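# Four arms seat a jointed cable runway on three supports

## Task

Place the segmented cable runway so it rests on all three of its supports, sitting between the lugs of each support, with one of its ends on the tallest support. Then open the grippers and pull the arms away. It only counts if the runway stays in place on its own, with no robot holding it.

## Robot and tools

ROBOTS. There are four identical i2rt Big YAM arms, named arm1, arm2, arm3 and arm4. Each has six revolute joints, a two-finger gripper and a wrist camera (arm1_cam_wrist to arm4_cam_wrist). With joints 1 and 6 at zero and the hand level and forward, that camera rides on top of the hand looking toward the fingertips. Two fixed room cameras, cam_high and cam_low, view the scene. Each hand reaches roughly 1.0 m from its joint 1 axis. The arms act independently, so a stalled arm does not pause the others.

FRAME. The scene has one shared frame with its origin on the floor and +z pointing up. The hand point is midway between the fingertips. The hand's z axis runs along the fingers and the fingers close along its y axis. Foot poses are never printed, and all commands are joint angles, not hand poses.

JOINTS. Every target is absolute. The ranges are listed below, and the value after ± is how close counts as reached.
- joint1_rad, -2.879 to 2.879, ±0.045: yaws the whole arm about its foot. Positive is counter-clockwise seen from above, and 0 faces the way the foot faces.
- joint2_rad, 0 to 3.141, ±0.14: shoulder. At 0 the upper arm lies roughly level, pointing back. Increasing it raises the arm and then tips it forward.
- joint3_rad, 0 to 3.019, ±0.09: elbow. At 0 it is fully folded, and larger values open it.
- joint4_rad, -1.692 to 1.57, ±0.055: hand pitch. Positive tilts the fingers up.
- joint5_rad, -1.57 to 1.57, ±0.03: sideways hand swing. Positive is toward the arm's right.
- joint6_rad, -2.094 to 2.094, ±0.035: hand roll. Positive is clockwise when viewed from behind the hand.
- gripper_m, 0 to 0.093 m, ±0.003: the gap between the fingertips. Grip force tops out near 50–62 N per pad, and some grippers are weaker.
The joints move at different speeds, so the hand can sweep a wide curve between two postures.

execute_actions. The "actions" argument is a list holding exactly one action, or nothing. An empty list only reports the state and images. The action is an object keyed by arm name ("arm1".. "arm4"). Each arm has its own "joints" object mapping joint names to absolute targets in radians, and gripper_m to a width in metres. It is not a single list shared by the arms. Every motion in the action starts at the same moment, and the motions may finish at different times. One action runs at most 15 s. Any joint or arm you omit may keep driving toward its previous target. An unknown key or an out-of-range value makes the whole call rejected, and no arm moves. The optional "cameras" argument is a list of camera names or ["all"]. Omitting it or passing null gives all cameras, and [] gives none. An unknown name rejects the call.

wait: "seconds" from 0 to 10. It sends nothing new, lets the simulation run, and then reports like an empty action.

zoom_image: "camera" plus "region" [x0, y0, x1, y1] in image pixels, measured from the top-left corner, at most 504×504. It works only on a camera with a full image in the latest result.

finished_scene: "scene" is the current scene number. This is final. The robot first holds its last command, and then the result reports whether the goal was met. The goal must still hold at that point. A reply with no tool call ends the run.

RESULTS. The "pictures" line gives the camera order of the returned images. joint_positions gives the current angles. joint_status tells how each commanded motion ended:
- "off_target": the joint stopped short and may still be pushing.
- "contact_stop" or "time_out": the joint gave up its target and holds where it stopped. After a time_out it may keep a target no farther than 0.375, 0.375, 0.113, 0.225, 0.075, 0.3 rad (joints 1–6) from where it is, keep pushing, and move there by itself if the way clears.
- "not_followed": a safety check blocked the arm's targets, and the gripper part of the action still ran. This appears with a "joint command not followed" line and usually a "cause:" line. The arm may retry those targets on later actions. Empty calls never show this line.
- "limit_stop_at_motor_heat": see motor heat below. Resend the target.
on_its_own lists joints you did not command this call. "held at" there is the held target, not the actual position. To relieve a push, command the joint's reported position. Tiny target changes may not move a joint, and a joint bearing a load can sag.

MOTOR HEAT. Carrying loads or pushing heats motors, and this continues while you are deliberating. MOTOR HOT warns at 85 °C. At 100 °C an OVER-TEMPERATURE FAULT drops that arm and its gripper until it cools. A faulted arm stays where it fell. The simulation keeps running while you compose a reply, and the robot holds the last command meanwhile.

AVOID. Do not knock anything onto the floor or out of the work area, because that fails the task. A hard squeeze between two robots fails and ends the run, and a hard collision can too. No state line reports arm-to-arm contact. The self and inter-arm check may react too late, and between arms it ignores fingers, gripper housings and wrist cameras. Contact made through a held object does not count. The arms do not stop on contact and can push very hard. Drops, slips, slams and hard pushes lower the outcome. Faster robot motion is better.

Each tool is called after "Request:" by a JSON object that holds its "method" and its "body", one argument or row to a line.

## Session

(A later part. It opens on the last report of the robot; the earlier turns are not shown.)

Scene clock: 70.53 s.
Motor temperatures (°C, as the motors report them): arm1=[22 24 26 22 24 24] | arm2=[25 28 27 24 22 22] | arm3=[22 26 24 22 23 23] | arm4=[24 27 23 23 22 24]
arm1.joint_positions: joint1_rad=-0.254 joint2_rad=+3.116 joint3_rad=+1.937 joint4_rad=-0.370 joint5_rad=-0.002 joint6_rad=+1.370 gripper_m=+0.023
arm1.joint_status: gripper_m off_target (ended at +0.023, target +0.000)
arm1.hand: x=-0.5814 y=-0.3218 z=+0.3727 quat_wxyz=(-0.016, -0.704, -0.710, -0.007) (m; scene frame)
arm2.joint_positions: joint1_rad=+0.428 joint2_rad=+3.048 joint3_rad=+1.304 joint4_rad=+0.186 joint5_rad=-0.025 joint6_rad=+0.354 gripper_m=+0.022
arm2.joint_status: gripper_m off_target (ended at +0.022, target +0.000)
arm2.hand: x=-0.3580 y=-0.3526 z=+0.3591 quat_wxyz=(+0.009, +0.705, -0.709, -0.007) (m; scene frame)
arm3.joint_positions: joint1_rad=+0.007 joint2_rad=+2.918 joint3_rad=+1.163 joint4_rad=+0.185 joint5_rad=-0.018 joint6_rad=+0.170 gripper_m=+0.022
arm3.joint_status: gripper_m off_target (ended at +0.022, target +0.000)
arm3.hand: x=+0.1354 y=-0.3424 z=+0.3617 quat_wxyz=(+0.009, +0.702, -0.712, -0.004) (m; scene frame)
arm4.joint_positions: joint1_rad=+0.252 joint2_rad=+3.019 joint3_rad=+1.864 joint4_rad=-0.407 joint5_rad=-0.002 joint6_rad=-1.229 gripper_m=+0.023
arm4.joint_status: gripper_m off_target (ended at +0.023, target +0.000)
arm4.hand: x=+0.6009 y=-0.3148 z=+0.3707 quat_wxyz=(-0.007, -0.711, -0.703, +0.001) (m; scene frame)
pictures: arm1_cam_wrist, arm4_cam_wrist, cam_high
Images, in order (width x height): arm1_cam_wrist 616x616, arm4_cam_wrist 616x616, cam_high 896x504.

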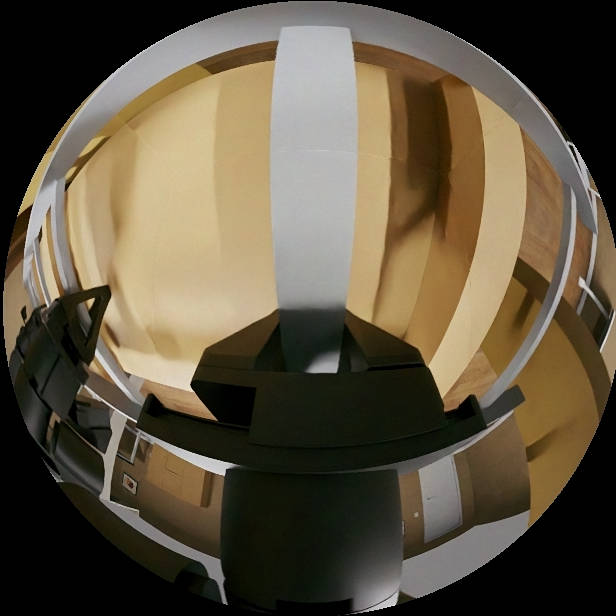

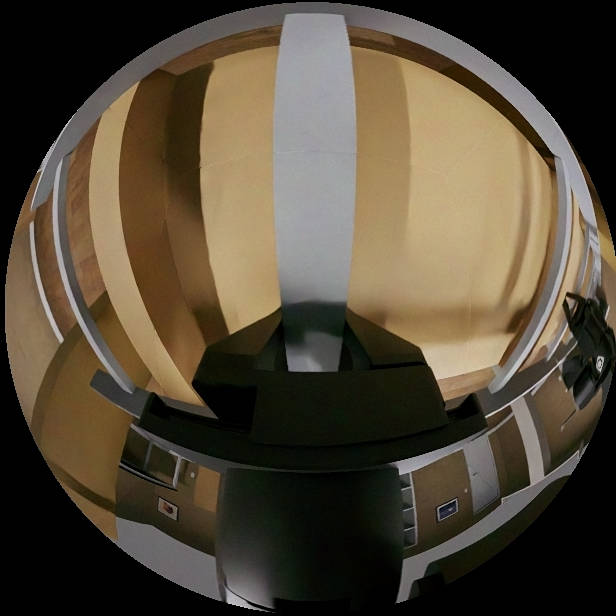

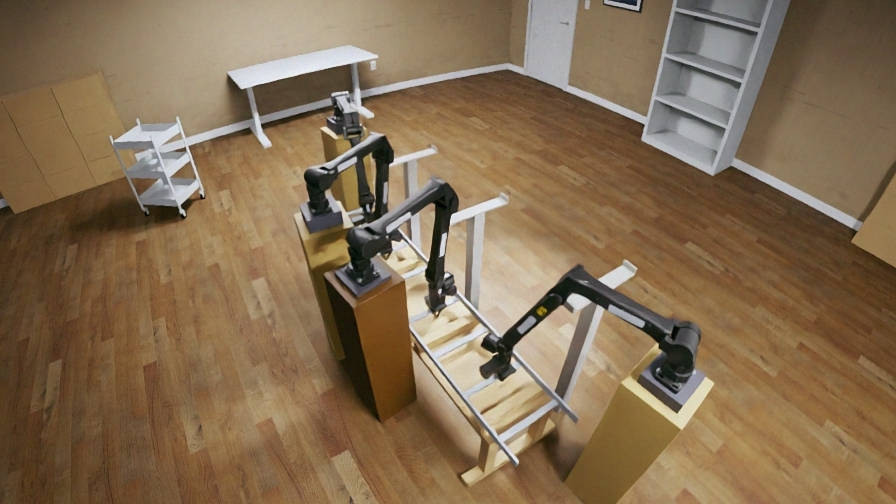

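Request:
{"method": "execute_actions", "body": {
  "actions": [
    {"arm1":{"joints":{"joint1_rad":-0.327,"joint2_rad":2.68,"joint3_rad":1.625,"joint4_rad":-0.49,"joint6_rad":1.3}},"arm4":{"joints":{"joint1_rad":0.33,"joint2_rad":2.59,"joint3_rad":1.585,"joint4_rad":-0.54,"joint6_rad":-1.165}},"arm3":{"joints":{"joint1_rad":0.04,"joint2_rad":2.4,"joint3_rad":0.73,"joint4_rad":0.11,"joint6_rad":0.2}},"arm2":{"joints":{"joint1_rad":0.5,"joint2_rad":2.56,"joint3_rad":0.8,"joint4_rad":0.19,"joint6_rad":0.41}}}
  ],
  "cameras": ["cam_low","arm4_cam_wrist","cam_high"]
}}

Scene clock: 86.87 s.
Motor temperatures (°C, as the motors report them): arm1=[22 25 26 22 24 24] | arm2=[25 28 27 24 22 22] | arm3=[22 26 24 22 24 23] | arm4=[24 28 23 23 22 24]
arm1.joint_positions: joint1_rad=-0.326 joint2_rad=+2.727 joint3_rad=+1.617 joint4_rad=-0.465 joint5_rad=-0.008 joint6_rad=+1.295 gripper_m=+0.023
arm1.joint_status: all done
arm1.hand: x=-0.5811 y=-0.3605 z=+0.5324 quat_wxyz=(-0.004, -0.703, -0.711, -0.002) (m; scene frame)
arm2.joint_positions: joint1_rad=+0.483 joint2_rad=+2.623 joint3_rad=+0.848 joint4_rad=+0.196 joint5_rad=+0.010 joint6_rad=+0.409 gripper_m=+0.021
arm2.joint_status: all done
arm2.hand: x=-0.3560 y=-0.3909 z=+0.5227 quat_wxyz=(-0.002, +0.705, -0.709, +0.009) (m; scene frame)
arm3.joint_positions: joint1_rad=+0.033 joint2_rad=+2.464 joint3_rad=+0.747 joint4_rad=+0.130 joint5_rad=-0.007 joint6_rad=+0.197 gripper_m=+0.022
arm3.joint_status: all done
arm3.hand: x=+0.1351 y=-0.3788 z=+0.5263 quat_wxyz=(+0.009, +0.702, -0.713, +0.006) (m; scene frame)
arm4.joint_positions: joint1_rad=+0.316 joint2_rad=+2.665 joint3_rad=+1.590 joint4_rad=-0.488 joint5_rad=+0.017 joint6_rad=-1.171 gripper_m=+0.023
arm4.joint_status: all done
arm4.hand: x=+0.6001 y=-0.3486 z=+0.5186 quat_wxyz=(+0.002, -0.709, -0.705, -0.003) (m; scene frame)
pictures: arm4_cam_wrist, cam_high, cam_low
Images, in order (width x height): arm4_cam_wrist 616x616, cam_high 896x504, cam_low 896x504.

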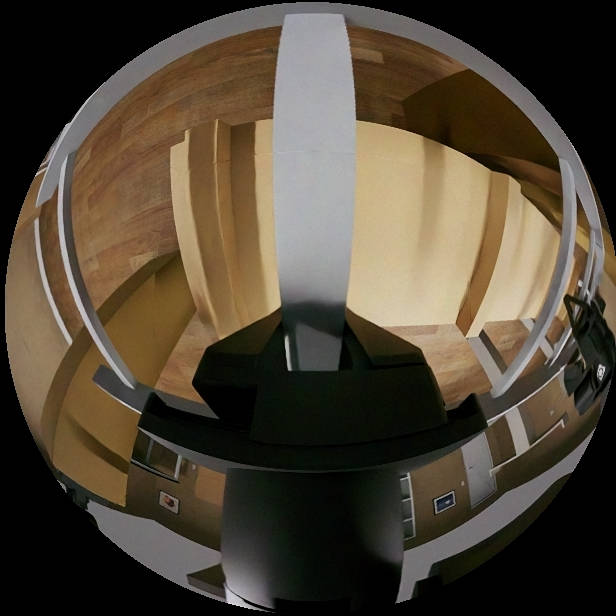

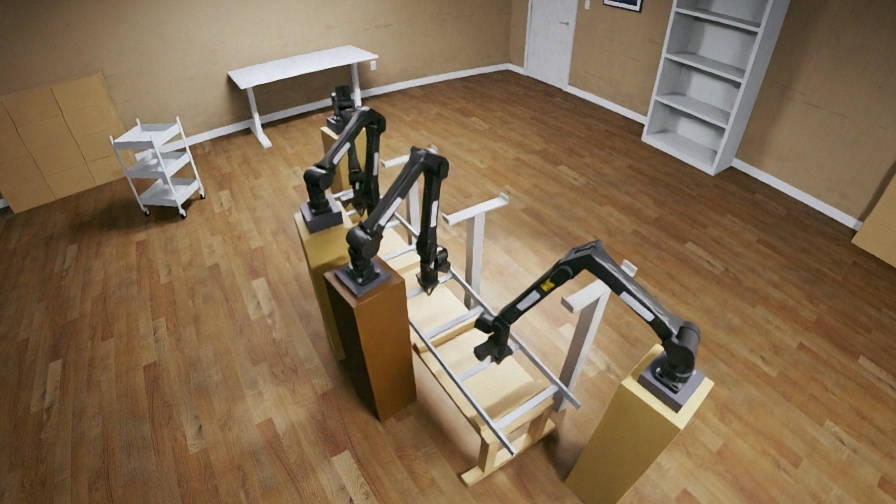

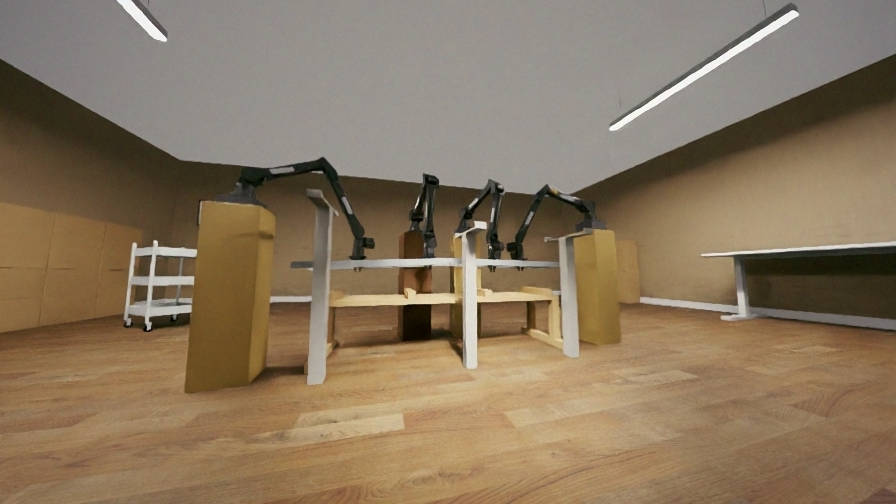

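Request:
{"method": "execute_actions", "body": {
  "actions": [
    {"arm1":{"joints":{"joint2_rad":2.21,"joint3_rad":1.45,"joint4_rad":-0.75}},"arm4":{"joints":{"joint2_rad":2.13,"joint3_rad":1.47,"joint4_rad":-0.83}},"arm3":{"joints":{"joint2_rad":1.66,"joint3_rad":0.6,"joint4_rad":-0.47}},"arm2":{"joints":{"joint2_rad":1.82,"joint3_rad":0.59,"joint4_rad":-0.29}}}
  ],
  "cameras": ["cam_high"]
}}

Request:
{"method": "execute_actions", "body": {
  "actions": [
    {"arm1":{"joints":{"joint2_rad":1.92,"joint3_rad":1.56,"joint4_rad":-1.15}},"arm4":{"joints":{"joint2_rad":1.89,"joint3_rad":1.64,"joint4_rad":-1.255}},"arm3":{"joints":{"joint2_rad":1.21,"joint3_rad":0.83,"joint4_rad":-1.165}},"arm2":{"joints":{"joint2_rad":1.27,"joint3_rad":0.74,"joint4_rad":-1.01}}}
  ]
}}

Scene clock: 97.63 s.
Motor temperatures (°C, as the motors report them): arm1=[22 26 26 23 24 24] | arm2=[25 29 28 24 22 22] | arm3=[22 26 24 22 23 23] | arm4=[24 30 23 23 22 24]
arm1.joint_positions: joint1_rad=-0.334 joint2_rad=+2.268 joint3_rad=+1.423 joint4_rad=-0.740 joint5_rad=-0.007 joint6_rad=+1.285 gripper_m=+0.023
arm1.joint_status: all done
arm1.hand: x=-0.5823 y=-0.3637 z=+0.7452 quat_wxyz=(+0.001, -0.703, -0.712, +0.001) (m; scene frame)
arm2.joint_positions: joint1_rad=+0.488 joint2_rad=+1.910 joint3_rad=+0.589 joint4_rad=-0.267 joint5_rad=+0.015 joint6_rad=+0.411 gripper_m=+0.021
arm2.joint_status: all done
arm2.hand: x=-0.3564 y=-0.3923 z=+0.7324 quat_wxyz=(-0.003, +0.706, -0.708, +0.014) (m; scene frame)
arm3.joint_positions: joint1_rad=+0.036 joint2_rad=+1.729 joint3_rad=+0.581 joint4_rad=-0.446 joint5_rad=-0.007 joint6_rad=+0.198 gripper_m=+0.022
arm3.joint_status: all done
arm3.hand: x=+0.1345 y=-0.3780 z=+0.7349 quat_wxyz=(+0.011, +0.702, -0.712, +0.009) (m; scene frame)
arm4.joint_positions: joint1_rad=+0.321 joint2_rad=+2.231 joint3_rad=+1.438 joint4_rad=-0.795 joint5_rad=+0.016 joint6_rad=-1.166 gripper_m=+0.023
arm4.joint_status: all done
arm4.hand: x=+0.5994 y=-0.3499 z=+0.7268 quat_wxyz=(-0.004, -0.709, -0.705, -0.015) (m; scene frame)
pictures: cam_high
Images, in order (width x height): cam_high 896x504.

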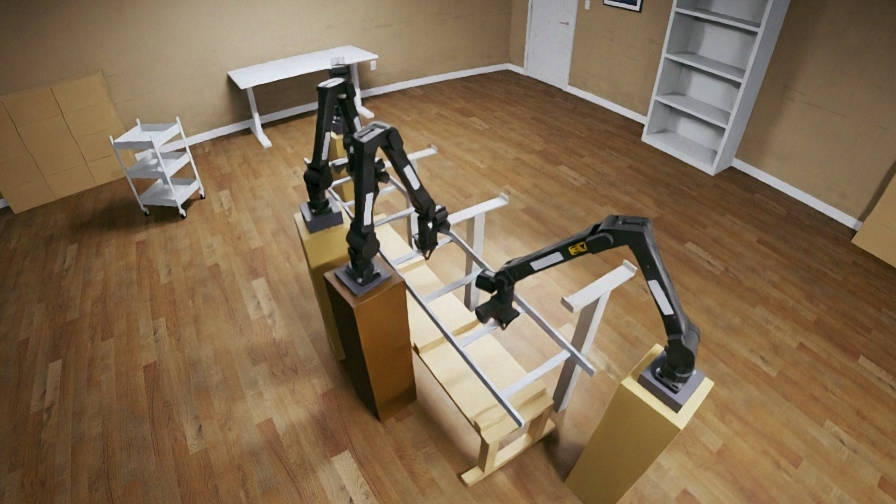

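Scene clock: 100.40 s.
Motor temperatures (°C, as the motors report them): arm1=[22 26 27 23 24 24] | arm2=[25 29 29 24 22 22] | arm3=[22 26 26 22 23 23] | arm4=[24 30 24 23 22 24]
arm1.joint_positions: joint1_rad=-0.355 joint2_rad=+1.966 joint3_rad=+1.508 joint4_rad=-1.115 joint5_rad=+0.004 joint6_rad=+1.265 gripper_m=+0.023
arm1.joint_status: all done
arm1.hand: x=-0.5830 y=-0.3762 z=+0.9389 quat_wxyz=(-0.008, -0.703, -0.712, +0.003) (m; scene frame)
arm2.joint_positions: joint1_rad=+0.494 joint2_rad=+1.331 joint3_rad=+0.673 joint4_rad=-0.948 joint5_rad=-0.001 joint6_rad=+0.417 gripper_m=+0.021
arm2.joint_status: joint4_rad time_out (moved -0.682 of -0.743); the others done
arm2.on_its_own: joint4_rad reads -0.948 and still pushes toward -1.010 since a time_out
arm2.hand: x=-0.3569 y=-0.4030 z=+0.9186 quat_wxyz=(+0.008, +0.706, -0.708, +0.020) (m; scene frame)
arm3.joint_positions: joint1_rad=+0.041 joint2_rad=+1.251 joint3_rad=+0.739 joint4_rad=-1.111 joint5_rad=-0.003 joint6_rad=+0.203 gripper_m=+0.022
arm3.joint_status: joint3_rad time_out (moved +0.158 of +0.249); the others done
arm3.on_its_own: joint3_rad reads +0.739 and still pushes toward +0.830 since a time_out
arm3.hand: x=+0.1358 y=-0.3894 z=+0.9140 quat_wxyz=(+0.017, +0.702, -0.712, +0.022) (m; scene frame)
arm4.joint_positions: joint1_rad=+0.339 joint2_rad=+1.971 joint3_rad=+1.557 joint4_rad=-1.195 joint5_rad=+0.000 joint6_rad=-1.150 gripper_m=+0.023
arm4.joint_status: joint4_rad off_target (ended at -1.195, target -1.255); the others done
arm4.hand: x=+0.6007 y=-0.3614 z=+0.9106 quat_wxyz=(-0.014, -0.708, -0.706, -0.021) (m; scene frame)
pictures: arm1_cam_wrist, arm2_cam_wrist, arm3_cam_wrist, arm4_cam_wrist, cam_high, cam_low
Images, in order (width x height): arm1_cam_wrist 616x616, arm2_cam_wrist 616x616, arm3_cam_wrist 616x616, arm4_cam_wrist 616x616, cam_high 896x504, cam_low 896x504.

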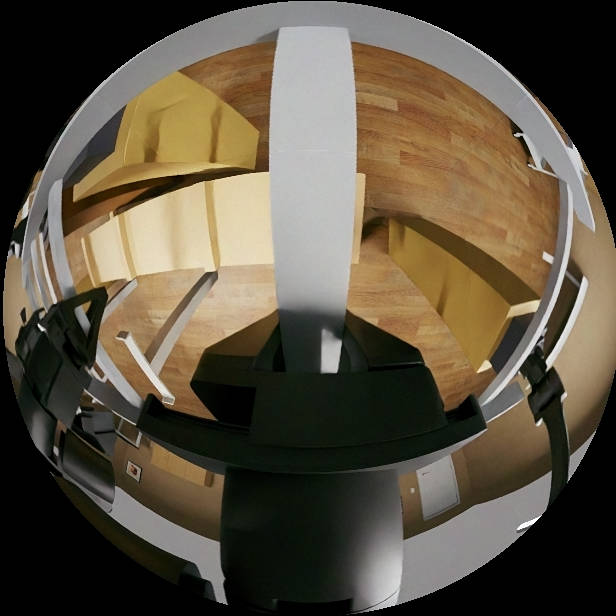

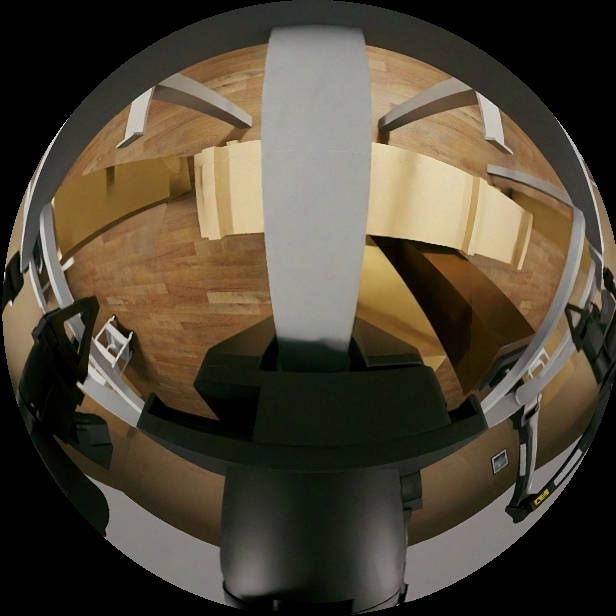

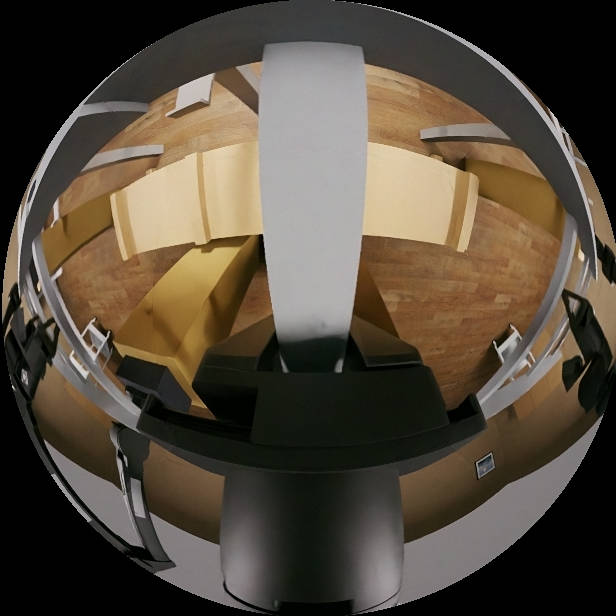

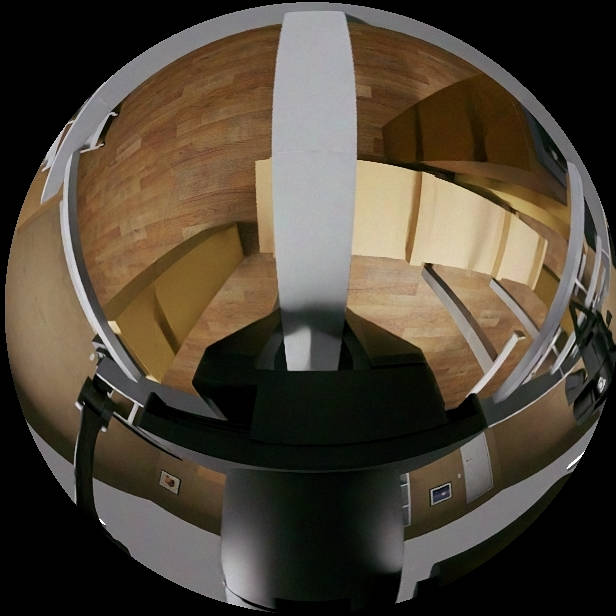

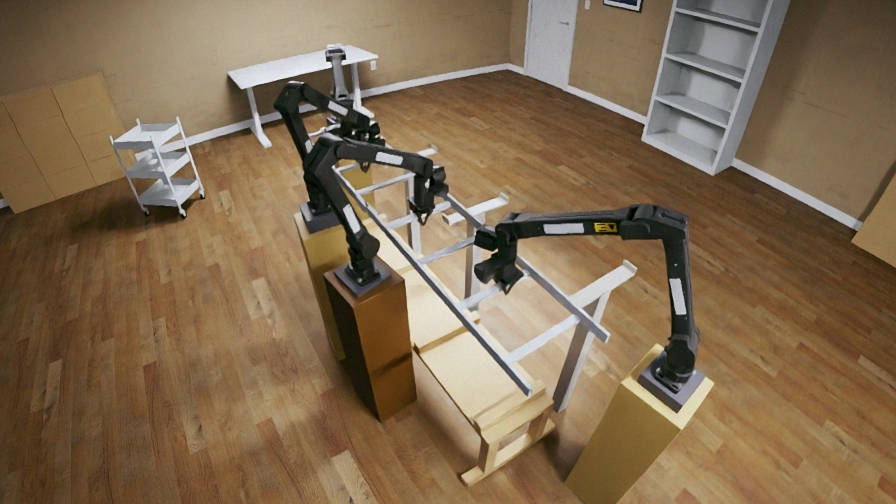

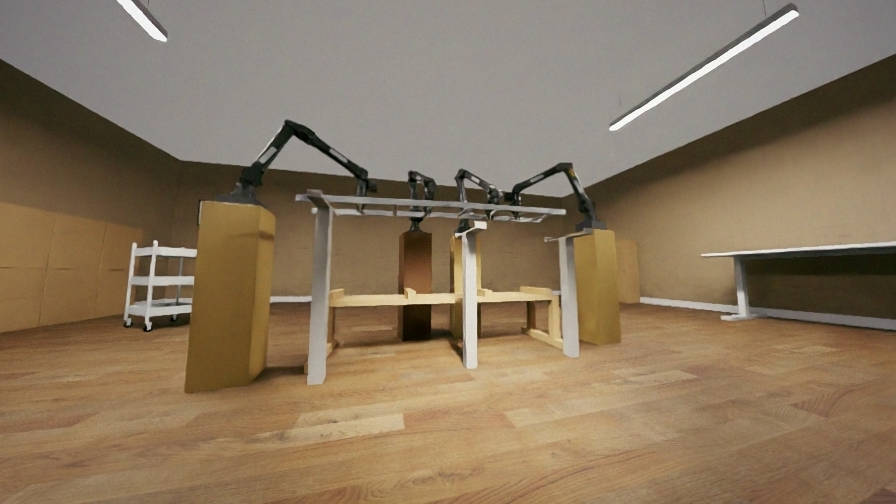

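Request:
{"method": "execute_actions", "body": {
  "actions": [
    {"arm1":{"joints":{"joint1_rad":-0.26,"joint2_rad":1.83,"joint3_rad":1.64,"joint4_rad":-1.3,"joint6_rad":1.37}},"arm4":{"joints":{"joint1_rad":0.26,"joint2_rad":1.79,"joint3_rad":1.73,"joint4_rad":-1.41,"joint6_rad":-1.23}},"arm3":{"joints":{"joint1_rad":0.01,"joint2_rad":1.24,"joint3_rad":1.09,"joint4_rad":-1.36,"joint6_rad":0.17}},"arm2":{"joints":{"joint1_rad":0.44,"joint2_rad":1.26,"joint3_rad":0.97,"joint4_rad":-1.22,"joint6_rad":0.35}}}
  ],
  "cameras": []
}}

Request:
{"method": "execute_actions", "body": {
  "actions": [
    {"arm1":{"joints":{"joint1_rad":0.05,"joint6_rad":1.68}},"arm4":{"joints":{"joint1_rad":-0.05,"joint2_rad":1.71,"joint3_rad":1.62,"joint4_rad":-1.38,"joint6_rad":-1.54}},"arm3":{"joints":{"joint1_rad":-0.04,"joint2_rad":1.67,"joint3_rad":1.56,"joint4_rad":-1.39,"joint6_rad":0.12}},"arm2":{"joints":{"joint1_rad":0.33,"joint2_rad":1.68,"joint3_rad":1.43,"joint4_rad":-1.26,"joint6_rad":0.24}}}
  ],
  "cameras": ["cam_high"]
}}

Request:
{"method": "execute_actions", "body": {
  "actions": [
    {"arm1":{"joints":{"joint1_rad":0.357,"joint2_rad":1.93,"joint3_rad":1.79,"joint4_rad":-1.35,"joint6_rad":1.98}},"arm4":{"joints":{"joint1_rad":-0.38,"joint2_rad":1.78,"joint3_rad":1.7,"joint4_rad":-1.41,"joint6_rad":-1.875}},"arm3":{"joints":{"joint1_rad":-0.07,"joint2_rad":2.21,"joint3_rad":2.38,"joint4_rad":-1.67,"joint6_rad":0.09}},"arm2":{"joints":{"joint1_rad":0.27,"joint2_rad":2.16,"joint3_rad":2.16,"joint4_rad":-1.5,"joint6_rad":0.18}}}
  ]
}}

Scene clock: 129.33 s.
Motor temperatures (°C, as the motors report them): arm1=[22 27 32 23 24 25] | arm2=[25 28 35 24 22 22] | arm3=[22 25 35 22 23 23] | arm4=[24 31 32 23 22 24]
arm1.joint_positions: joint1_rad=-0.282 joint2_rad=+1.880 joint3_rad=+1.563 joint4_rad=-1.273 joint5_rad=-0.003 joint6_rad=+1.340 gripper_m=+0.023
arm1.joint_status: all done
arm1.hand: x=-0.5847 y=-0.3311 z=+1.0050 quat_wxyz=(+0.001, -0.703, -0.711, +0.004) (m; scene frame)
arm2.joint_positions: joint1_rad=+0.446 joint2_rad=+1.329 joint3_rad=+0.881 joint4_rad=-1.158 joint5_rad=+0.008 joint6_rad=+0.372 gripper_m=+0.021
arm2.joint_status: joint4_rad time_out (moved -0.210 of -0.272); the others done
arm2.on_its_own: joint4_rad reads -1.158 and still pushes toward -1.220 since a time_out
arm2.hand: x=-0.3578 y=-0.3582 z=+0.9862 quat_wxyz=(+0.004, +0.705, -0.709, +0.022) (m; scene frame)
arm3.joint_positions: joint1_rad=+0.015 joint2_rad=+1.299 joint3_rad=+0.978 joint4_rad=-1.325 joint5_rad=-0.010 joint6_rad=+0.178 gripper_m=+0.022
arm3.joint_status: joint3_rad time_out (moved +0.239 of +0.351); the others done
arm3.on_its_own: joint3_rad reads +0.978 and still pushes toward +1.090 since a time_out
arm3.hand: x=+0.1351 y=-0.3464 z=+0.9830 quat_wxyz=(+0.027, +0.701, -0.712, +0.029) (m; scene frame)
arm4.joint_positions: joint1_rad=+0.272 joint2_rad=+1.886 joint3_rad=+1.616 joint4_rad=-1.361 joint5_rad=+0.003 joint6_rad=-1.213 gripper_m=+0.023
arm4.joint_status: joint3_rad time_out (moved +0.058 of +0.173); the others done
arm4.on_its_own: joint3_rad reads +1.616 and still pushes toward +1.728 since a time_out
arm4.hand: x=+0.5996 y=-0.3196 z=+0.9787 quat_wxyz=(-0.019, -0.709, -0.704, -0.032) (m; scene frame)
pictures: none
No camera images: the call's "cameras" was empty. Leave "cameras" out to get every camera's image.

not run: a stop came earlier in this reply.

not run: a stop came earlier in this reply.

Request:
{"method": "execute_actions", "body": {
  "actions": [
    {"arm1":{"joints":{"joint1_rad":0.05,"joint6_rad":1.68}},"arm4":{"joints":{"joint1_rad":-0.05,"joint2_rad":1.69,"joint3_rad":1.66,"joint4_rad":-1.38,"joint6_rad":-1.54}},"arm3":{"joints":{"joint1_rad":-0.04,"joint2_rad":1.67,"joint3_rad":1.59,"joint4_rad":-1.39,"joint6_rad":0.12}},"arm2":{"joints":{"joint1_rad":0.33,"joint2_rad":1.68,"joint3_rad":1.46,"joint4_rad":-1.26,"joint6_rad":0.24}}}
  ],
  "cameras": ["cam_high","cam_low"]
}}

Request:
{"method": "execute_actions", "body": {
  "actions": [
    {"arm1":{"joints":{"joint1_rad":0.357,"joint2_rad":1.93,"joint3_rad":1.79,"joint4_rad":-1.35,"joint6_rad":1.98}},"arm4":{"joints":{"joint1_rad":-0.38,"joint2_rad":1.76,"joint3_rad":1.74,"joint4_rad":-1.41,"joint6_rad":-1.875}},"arm3":{"joints":{"joint1_rad":-0.07,"joint2_rad":2.21,"joint3_rad":2.4,"joint4_rad":-1.67,"joint6_rad":0.09}},"arm2":{"joints":{"joint1_rad":0.27,"joint2_rad":2.16,"joint3_rad":2.18,"joint4_rad":-1.5,"joint6_rad":0.18}}}
  ]
}}

Scene clock: 147.17 s.
Motor temperatures (°C, as the motors report them): arm1=[22 27 36 23 24 25] | arm2=[25 29 40 24 22 22] | arm3=[22 26 40 22 23 23] | arm4=[24 32 36 23 22 24]
arm1.joint_positions: joint1_rad=+0.044 joint2_rad=+1.881 joint3_rad=+1.560 joint4_rad=-1.320 joint5_rad=-0.006 joint6_rad=+1.660 gripper_m=+0.023
arm1.joint_status: all done
arm1.hand: x=-0.5870 y=-0.1507 z=+1.0022 quat_wxyz=(+0.017, -0.701, -0.712, +0.026) (m; scene frame)
arm2.joint_positions: joint1_rad=+0.316 joint2_rad=+1.775 joint3_rad=+1.371 joint4_rad=-1.215 joint5_rad=-0.011 joint6_rad=+0.238 gripper_m=+0.021
arm2.joint_status: all done
arm2.hand: x=-0.3596 y=-0.1792 z=+0.9738 quat_wxyz=(+0.018, +0.706, -0.708, +0.021) (m; scene frame)
arm3.joint_positions: joint1_rad=-0.039 joint2_rad=+1.779 joint3_rad=+1.482 joint4_rad=-1.368 joint5_rad=+0.015 joint6_rad=+0.124 gripper_m=+0.022
arm3.joint_status: joint3_rad time_out (moved +0.504 of +0.612); the others done
arm3.on_its_own: joint3_rad reads +1.482 and still pushes toward +1.590 since a time_out
arm3.hand: x=+0.1375 y=-0.1654 z=+0.9646 quat_wxyz=(+0.025, +0.701, -0.711, +0.043) (m; scene frame)
arm4.joint_positions: joint1_rad=-0.058 joint2_rad=+1.815 joint3_rad=+1.553 joint4_rad=-1.404 joint5_rad=+0.001 joint6_rad=-1.547 gripper_m=+0.023
arm4.joint_status: joint3_rad time_out (moved -0.063 of +0.044); the others done
arm4.on_its_own: joint3_rad reads +1.553 and still pushes toward +1.660 since a time_out
arm4.hand: x=+0.5980 y=-0.1392 z=+0.9938 quat_wxyz=(-0.040, -0.707, -0.705, -0.038) (m; scene frame)
pictures: cam_high, cam_low
Images, in order (width x height): cam_high 896x504, cam_low 896x504.

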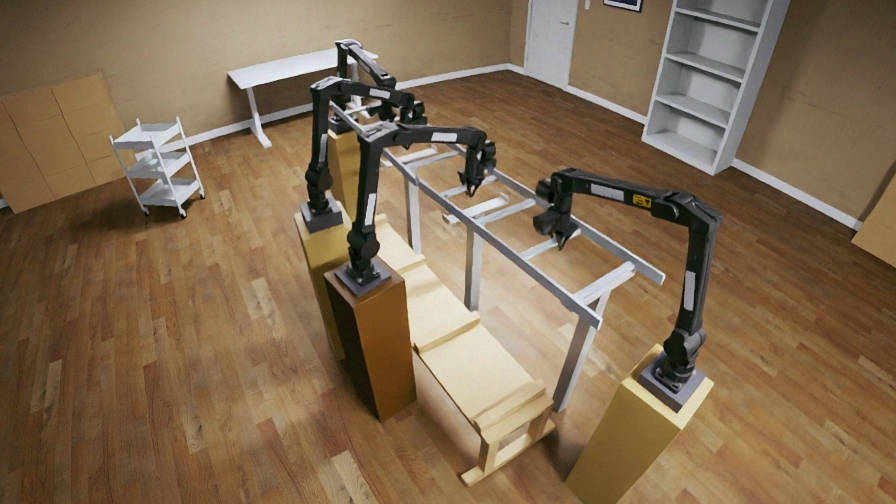

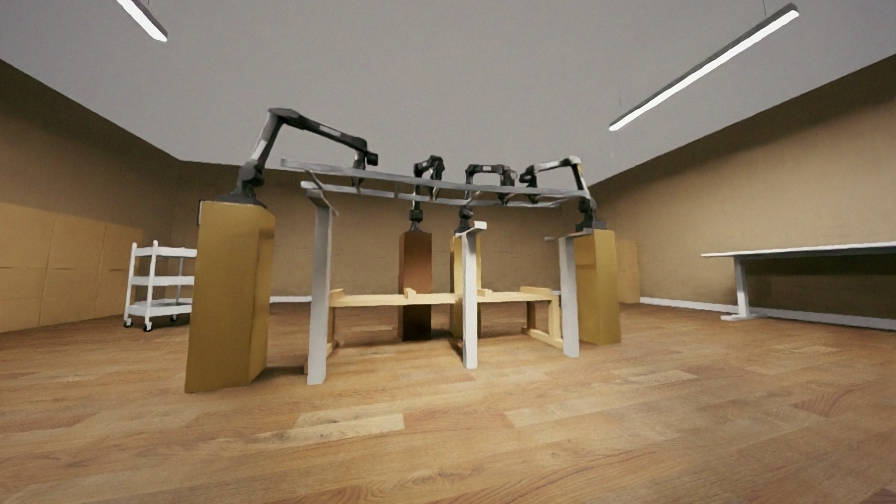

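not run: a stop came earlier in this reply.

Request:
{"method": "execute_actions", "body": {
  "actions": [
    {"arm1":{"joints":{"joint1_rad":0.357,"joint2_rad":1.93,"joint3_rad":1.79,"joint4_rad":-1.35,"joint6_rad":1.98}},"arm4":{"joints":{"joint1_rad":-0.38,"joint2_rad":1.76,"joint3_rad":1.74,"joint4_rad":-1.41,"joint6_rad":-1.875}},"arm3":{"joints":{"joint1_rad":-0.07,"joint2_rad":2.17,"joint3_rad":2.4,"joint4_rad":-1.67,"joint6_rad":0.09}},"arm2":{"joints":{"joint1_rad":0.27,"joint2_rad":2.12,"joint3_rad":2.18,"joint4_rad":-1.5,"joint6_rad":0.18}}}
  ]
}}

Scene clock: 154.83 s.
Motor temperatures (°C, as the motors report them): arm1=[22 28 37 23 25 25] | arm2=[25 31 42 24 22 22] | arm3=[22 28 41 22 23 23] | arm4=[24 32 38 23 22 24]
arm1.joint_positions: joint1_rad=+0.331 joint2_rad=+2.015 joint3_rad=+1.687 joint4_rad=-1.322 joint5_rad=-0.003 joint6_rad=+1.946 gripper_m=+0.023
arm1.joint_status: joint3_rad time_out (moved +0.127 of +0.230); the others done
arm1.on_its_own: joint3_rad reads +1.687 and still pushes toward +1.790 since a time_out
arm1.hand: x=-0.5875 y=+0.0158 z=+0.9706 quat_wxyz=(+0.009, -0.701, -0.712, +0.036) (m; scene frame)
arm2.joint_positions: joint1_rad=+0.256 joint2_rad=+2.237 joint3_rad=+2.049 joint4_rad=-1.455 joint5_rad=-0.002 joint6_rad=+0.174 gripper_m=+0.021
arm2.joint_status: joint3_rad time_out (moved +0.679 of +0.809); the others done
arm2.on_its_own: joint3_rad reads +2.049 and still pushes toward +2.162 since a time_out
arm2.hand: x=-0.3568 y=-0.0131 z=+0.9505 quat_wxyz=(+0.022, +0.707, -0.706, +0.033) (m; scene frame)
arm3.joint_positions: joint1_rad=-0.072 joint2_rad=+2.294 joint3_rad=+2.255 joint4_rad=-1.652 joint5_rad=+0.004 joint6_rad=+0.086 gripper_m=+0.022
arm3.joint_status: joint3_rad time_out (moved +0.773 of +0.918); the others done
arm3.on_its_own: joint3_rad reads +2.255 and still pushes toward +2.368 since a time_out
arm3.hand: x=+0.1400 y=+0.0022 z=+0.9438 quat_wxyz=(+0.039, +0.702, -0.709, +0.049) (m; scene frame)
arm4.joint_positions: joint1_rad=-0.372 joint2_rad=+1.900 joint3_rad=+1.593 joint4_rad=-1.370 joint5_rad=+0.002 joint6_rad=-1.866 gripper_m=+0.023
arm4.joint_status: joint2_rad time_out (moved +0.086 of -0.055); joint3_rad time_out (moved +0.040 of +0.187); the others done
arm4.on_its_own: joint2_rad reads +1.900 and still pushes toward +1.760 since a time_out; joint3_rad reads +1.593 and still pushes toward +1.706 since a time_out
arm4.hand: x=+0.6003 y=+0.0297 z=+0.9616 quat_wxyz=(-0.054, -0.705, -0.706, -0.030) (m; scene frame)
pictures: arm1_cam_wrist, arm2_cam_wrist, arm3_cam_wrist, arm4_cam_wrist, cam_high, cam_low
Images, in order (width x height): arm1_cam_wrist 616x616, arm2_cam_wrist 616x616, arm3_cam_wrist 616x616, arm4_cam_wrist 616x616, cam_high 896x504, cam_low 896x504.

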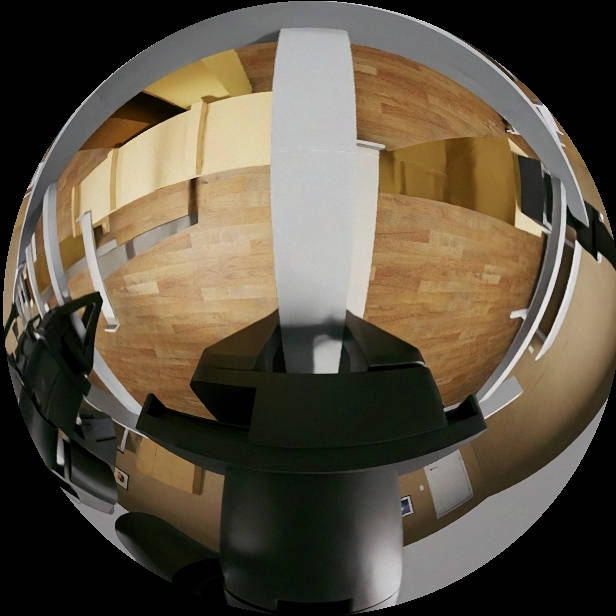

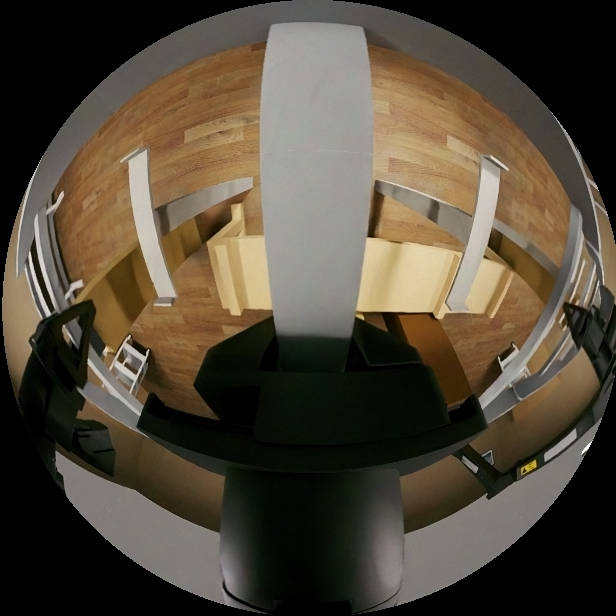

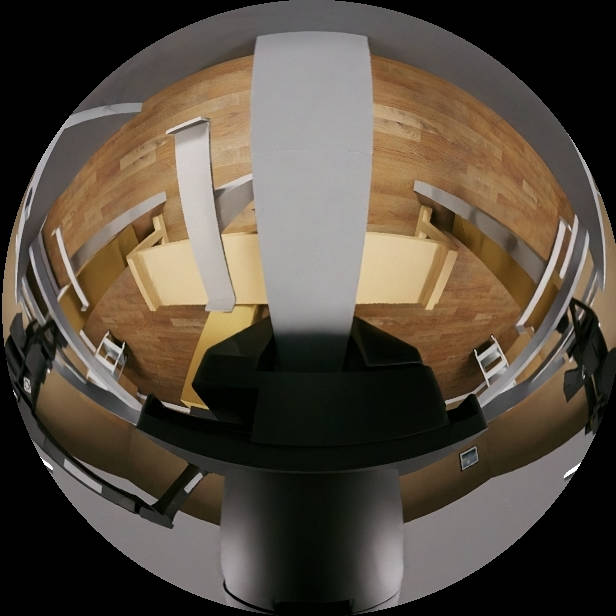

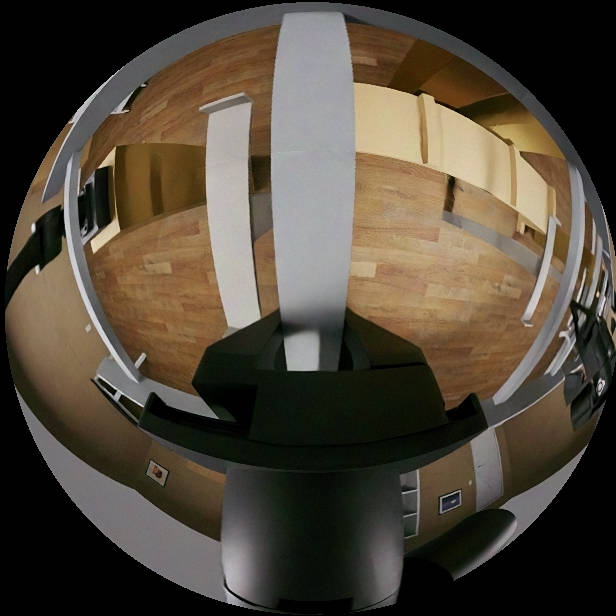

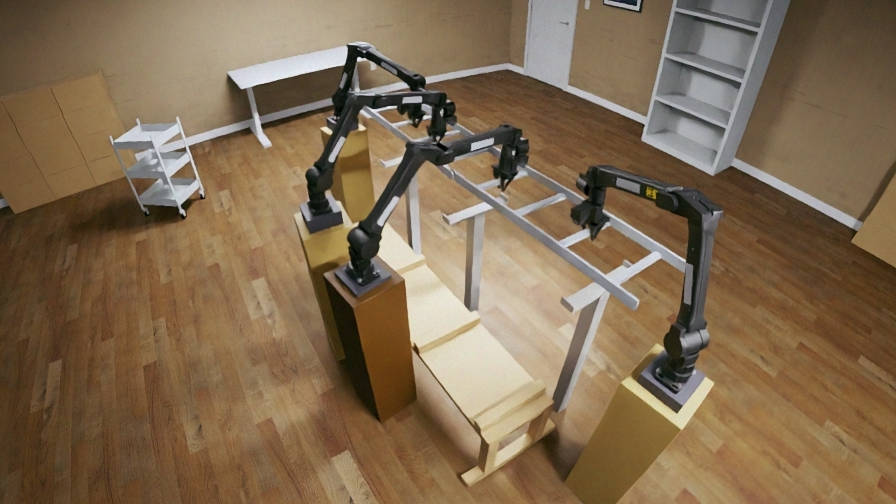

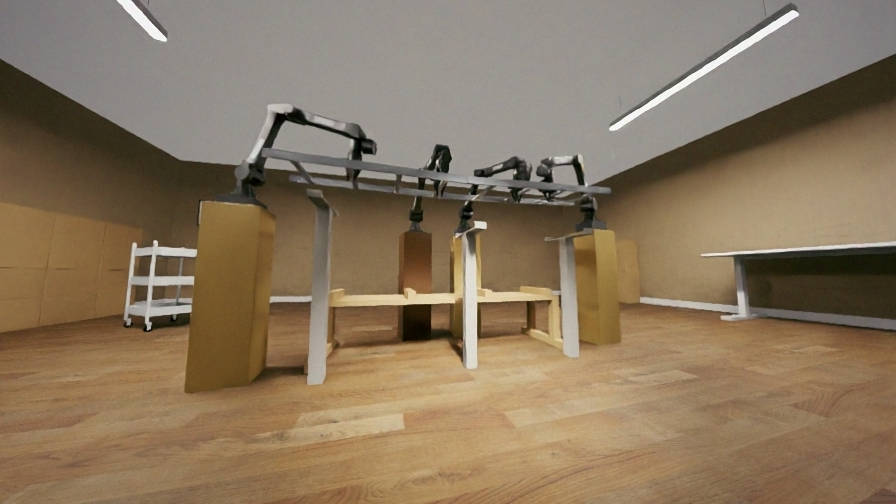

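Request:
{"method": "execute_actions", "body": {
  "actions": [
    {"arm1":{"joints":{"joint2_rad":2.1,"joint3_rad":1.62,"joint4_rad":-0.97}},"arm4":{"joints":{"joint2_rad":1.83,"joint3_rad":1.57,"joint4_rad":-1.2}},"arm3":{"joints":{"joint2_rad":2.23,"joint3_rad":2.09,"joint4_rad":-1.31}},"arm2":{"joints":{"joint2_rad":2.28,"joint3_rad":1.96,"joint4_rad":-1.11}}}
  ]
}}

Scene clock: 165.93 s.
Motor temperatures (°C, as the motors report them): arm1=[22 29 39 23 25 25] | arm2=[25 35 44 24 22 22] | arm3=[22 32 42 22 23 23] | arm4=[24 33 38 23 22 24]
arm1.joint_positions: joint1_rad=+0.341 joint2_rad=+2.220 joint3_rad=+1.567 joint4_rad=-0.947 joint5_rad=-0.013 joint6_rad=+1.960 gripper_m=+0.023
arm1.joint_status: all done
arm1.hand: x=-0.5769 y=+0.0262 z=+0.8090 quat_wxyz=(+0.004, -0.703, -0.712, +0.011) (m; scene frame)
arm2.joint_positions: joint1_rad=+0.249 joint2_rad=+2.399 joint3_rad=+1.916 joint4_rad=-1.123 joint5_rad=+0.017 joint6_rad=+0.174 gripper_m=+0.021
arm2.joint_status: all done
arm2.hand: x=-0.3499 y=-0.0034 z=+0.7944 quat_wxyz=(+0.004, +0.705, -0.709, +0.023) (m; scene frame)
arm3.joint_positions: joint1_rad=-0.078 joint2_rad=+2.366 joint3_rad=+2.036 joint4_rad=-1.316 joint5_rad=+0.033 joint6_rad=+0.090 gripper_m=+0.022
arm3.joint_status: all done
arm3.hand: x=+0.1481 y=+0.0092 z=+0.8115 quat_wxyz=(+0.013, +0.700, -0.713, +0.041) (m; scene frame)
arm4.joint_positions: joint1_rad=-0.370 joint2_rad=+2.005 joint3_rad=+1.487 joint4_rad=-1.180 joint5_rad=+0.026 joint6_rad=-1.856 gripper_m=+0.023
arm4.joint_status: joint2_rad off_target (ended at +2.005, target +1.830); the others done
arm4.on_its_own: joint2_rad reads +2.005 and still pushes toward +1.830 since a time_out
arm4.hand: x=+0.6057 y=+0.0313 z=+0.8677 quat_wxyz=(-0.057, -0.707, -0.703, -0.045) (m; scene frame)
pictures: arm1_cam_wrist, arm2_cam_wrist, arm3_cam_wrist, arm4_cam_wrist, cam_high, cam_low
Images, in order (width x height): arm1_cam_wrist 616x616, arm2_cam_wrist 616x616, arm3_cam_wrist 616x616, arm4_cam_wrist 616x616, cam_high 896x504, cam_low 896x504.

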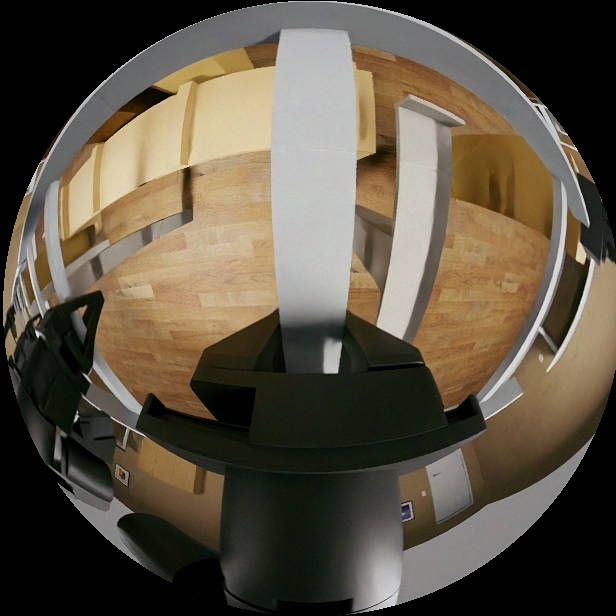

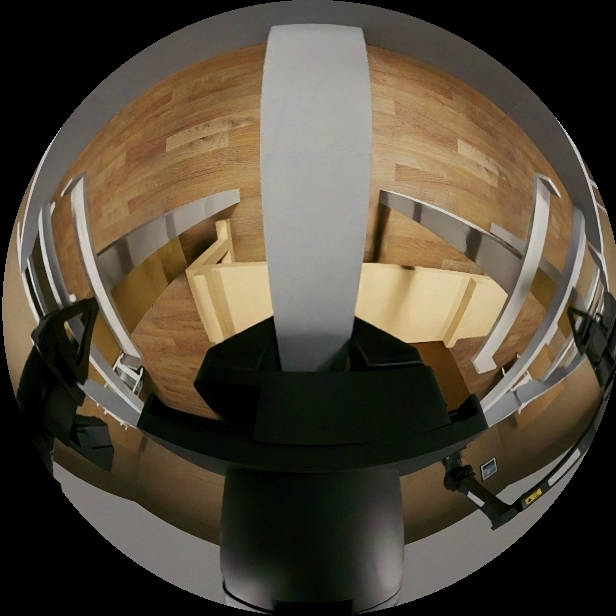

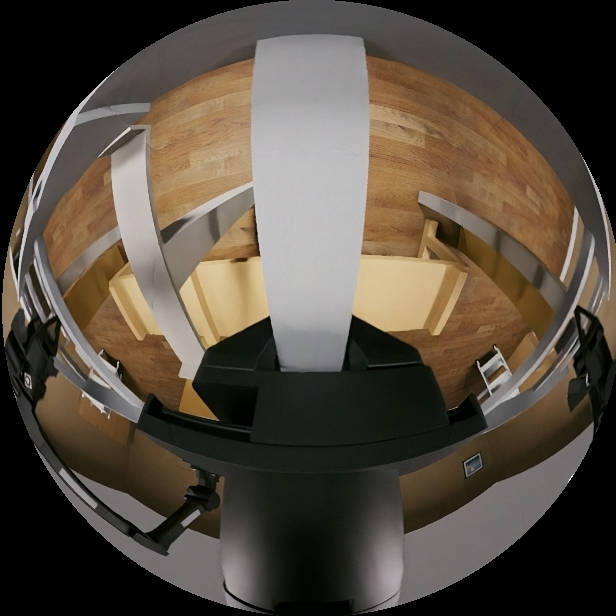

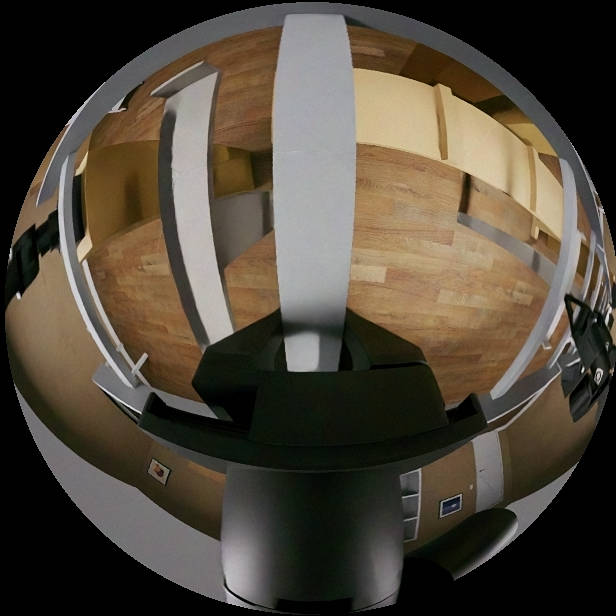

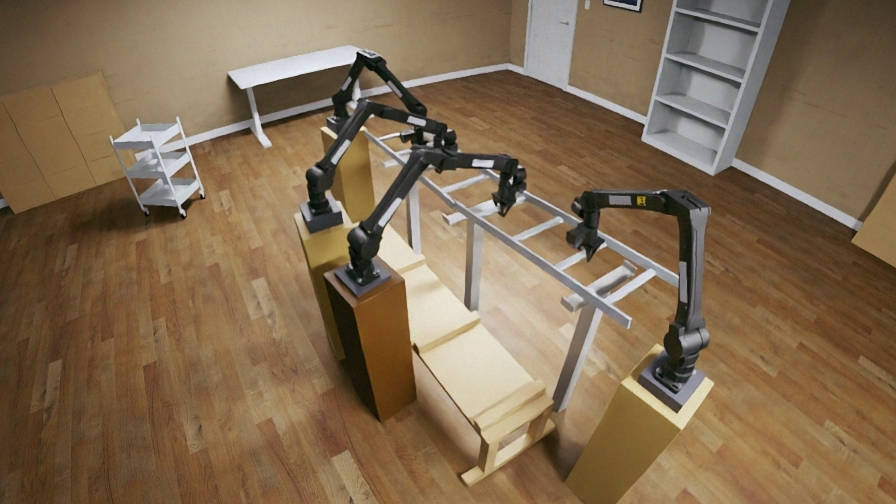

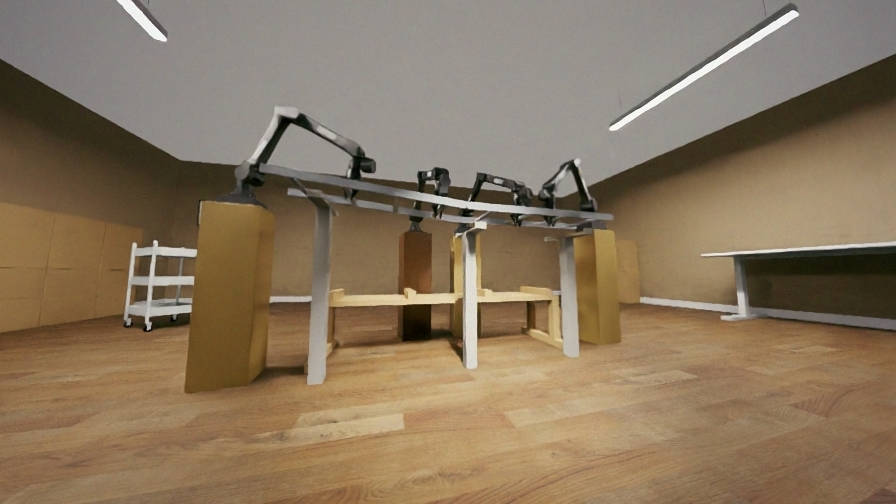

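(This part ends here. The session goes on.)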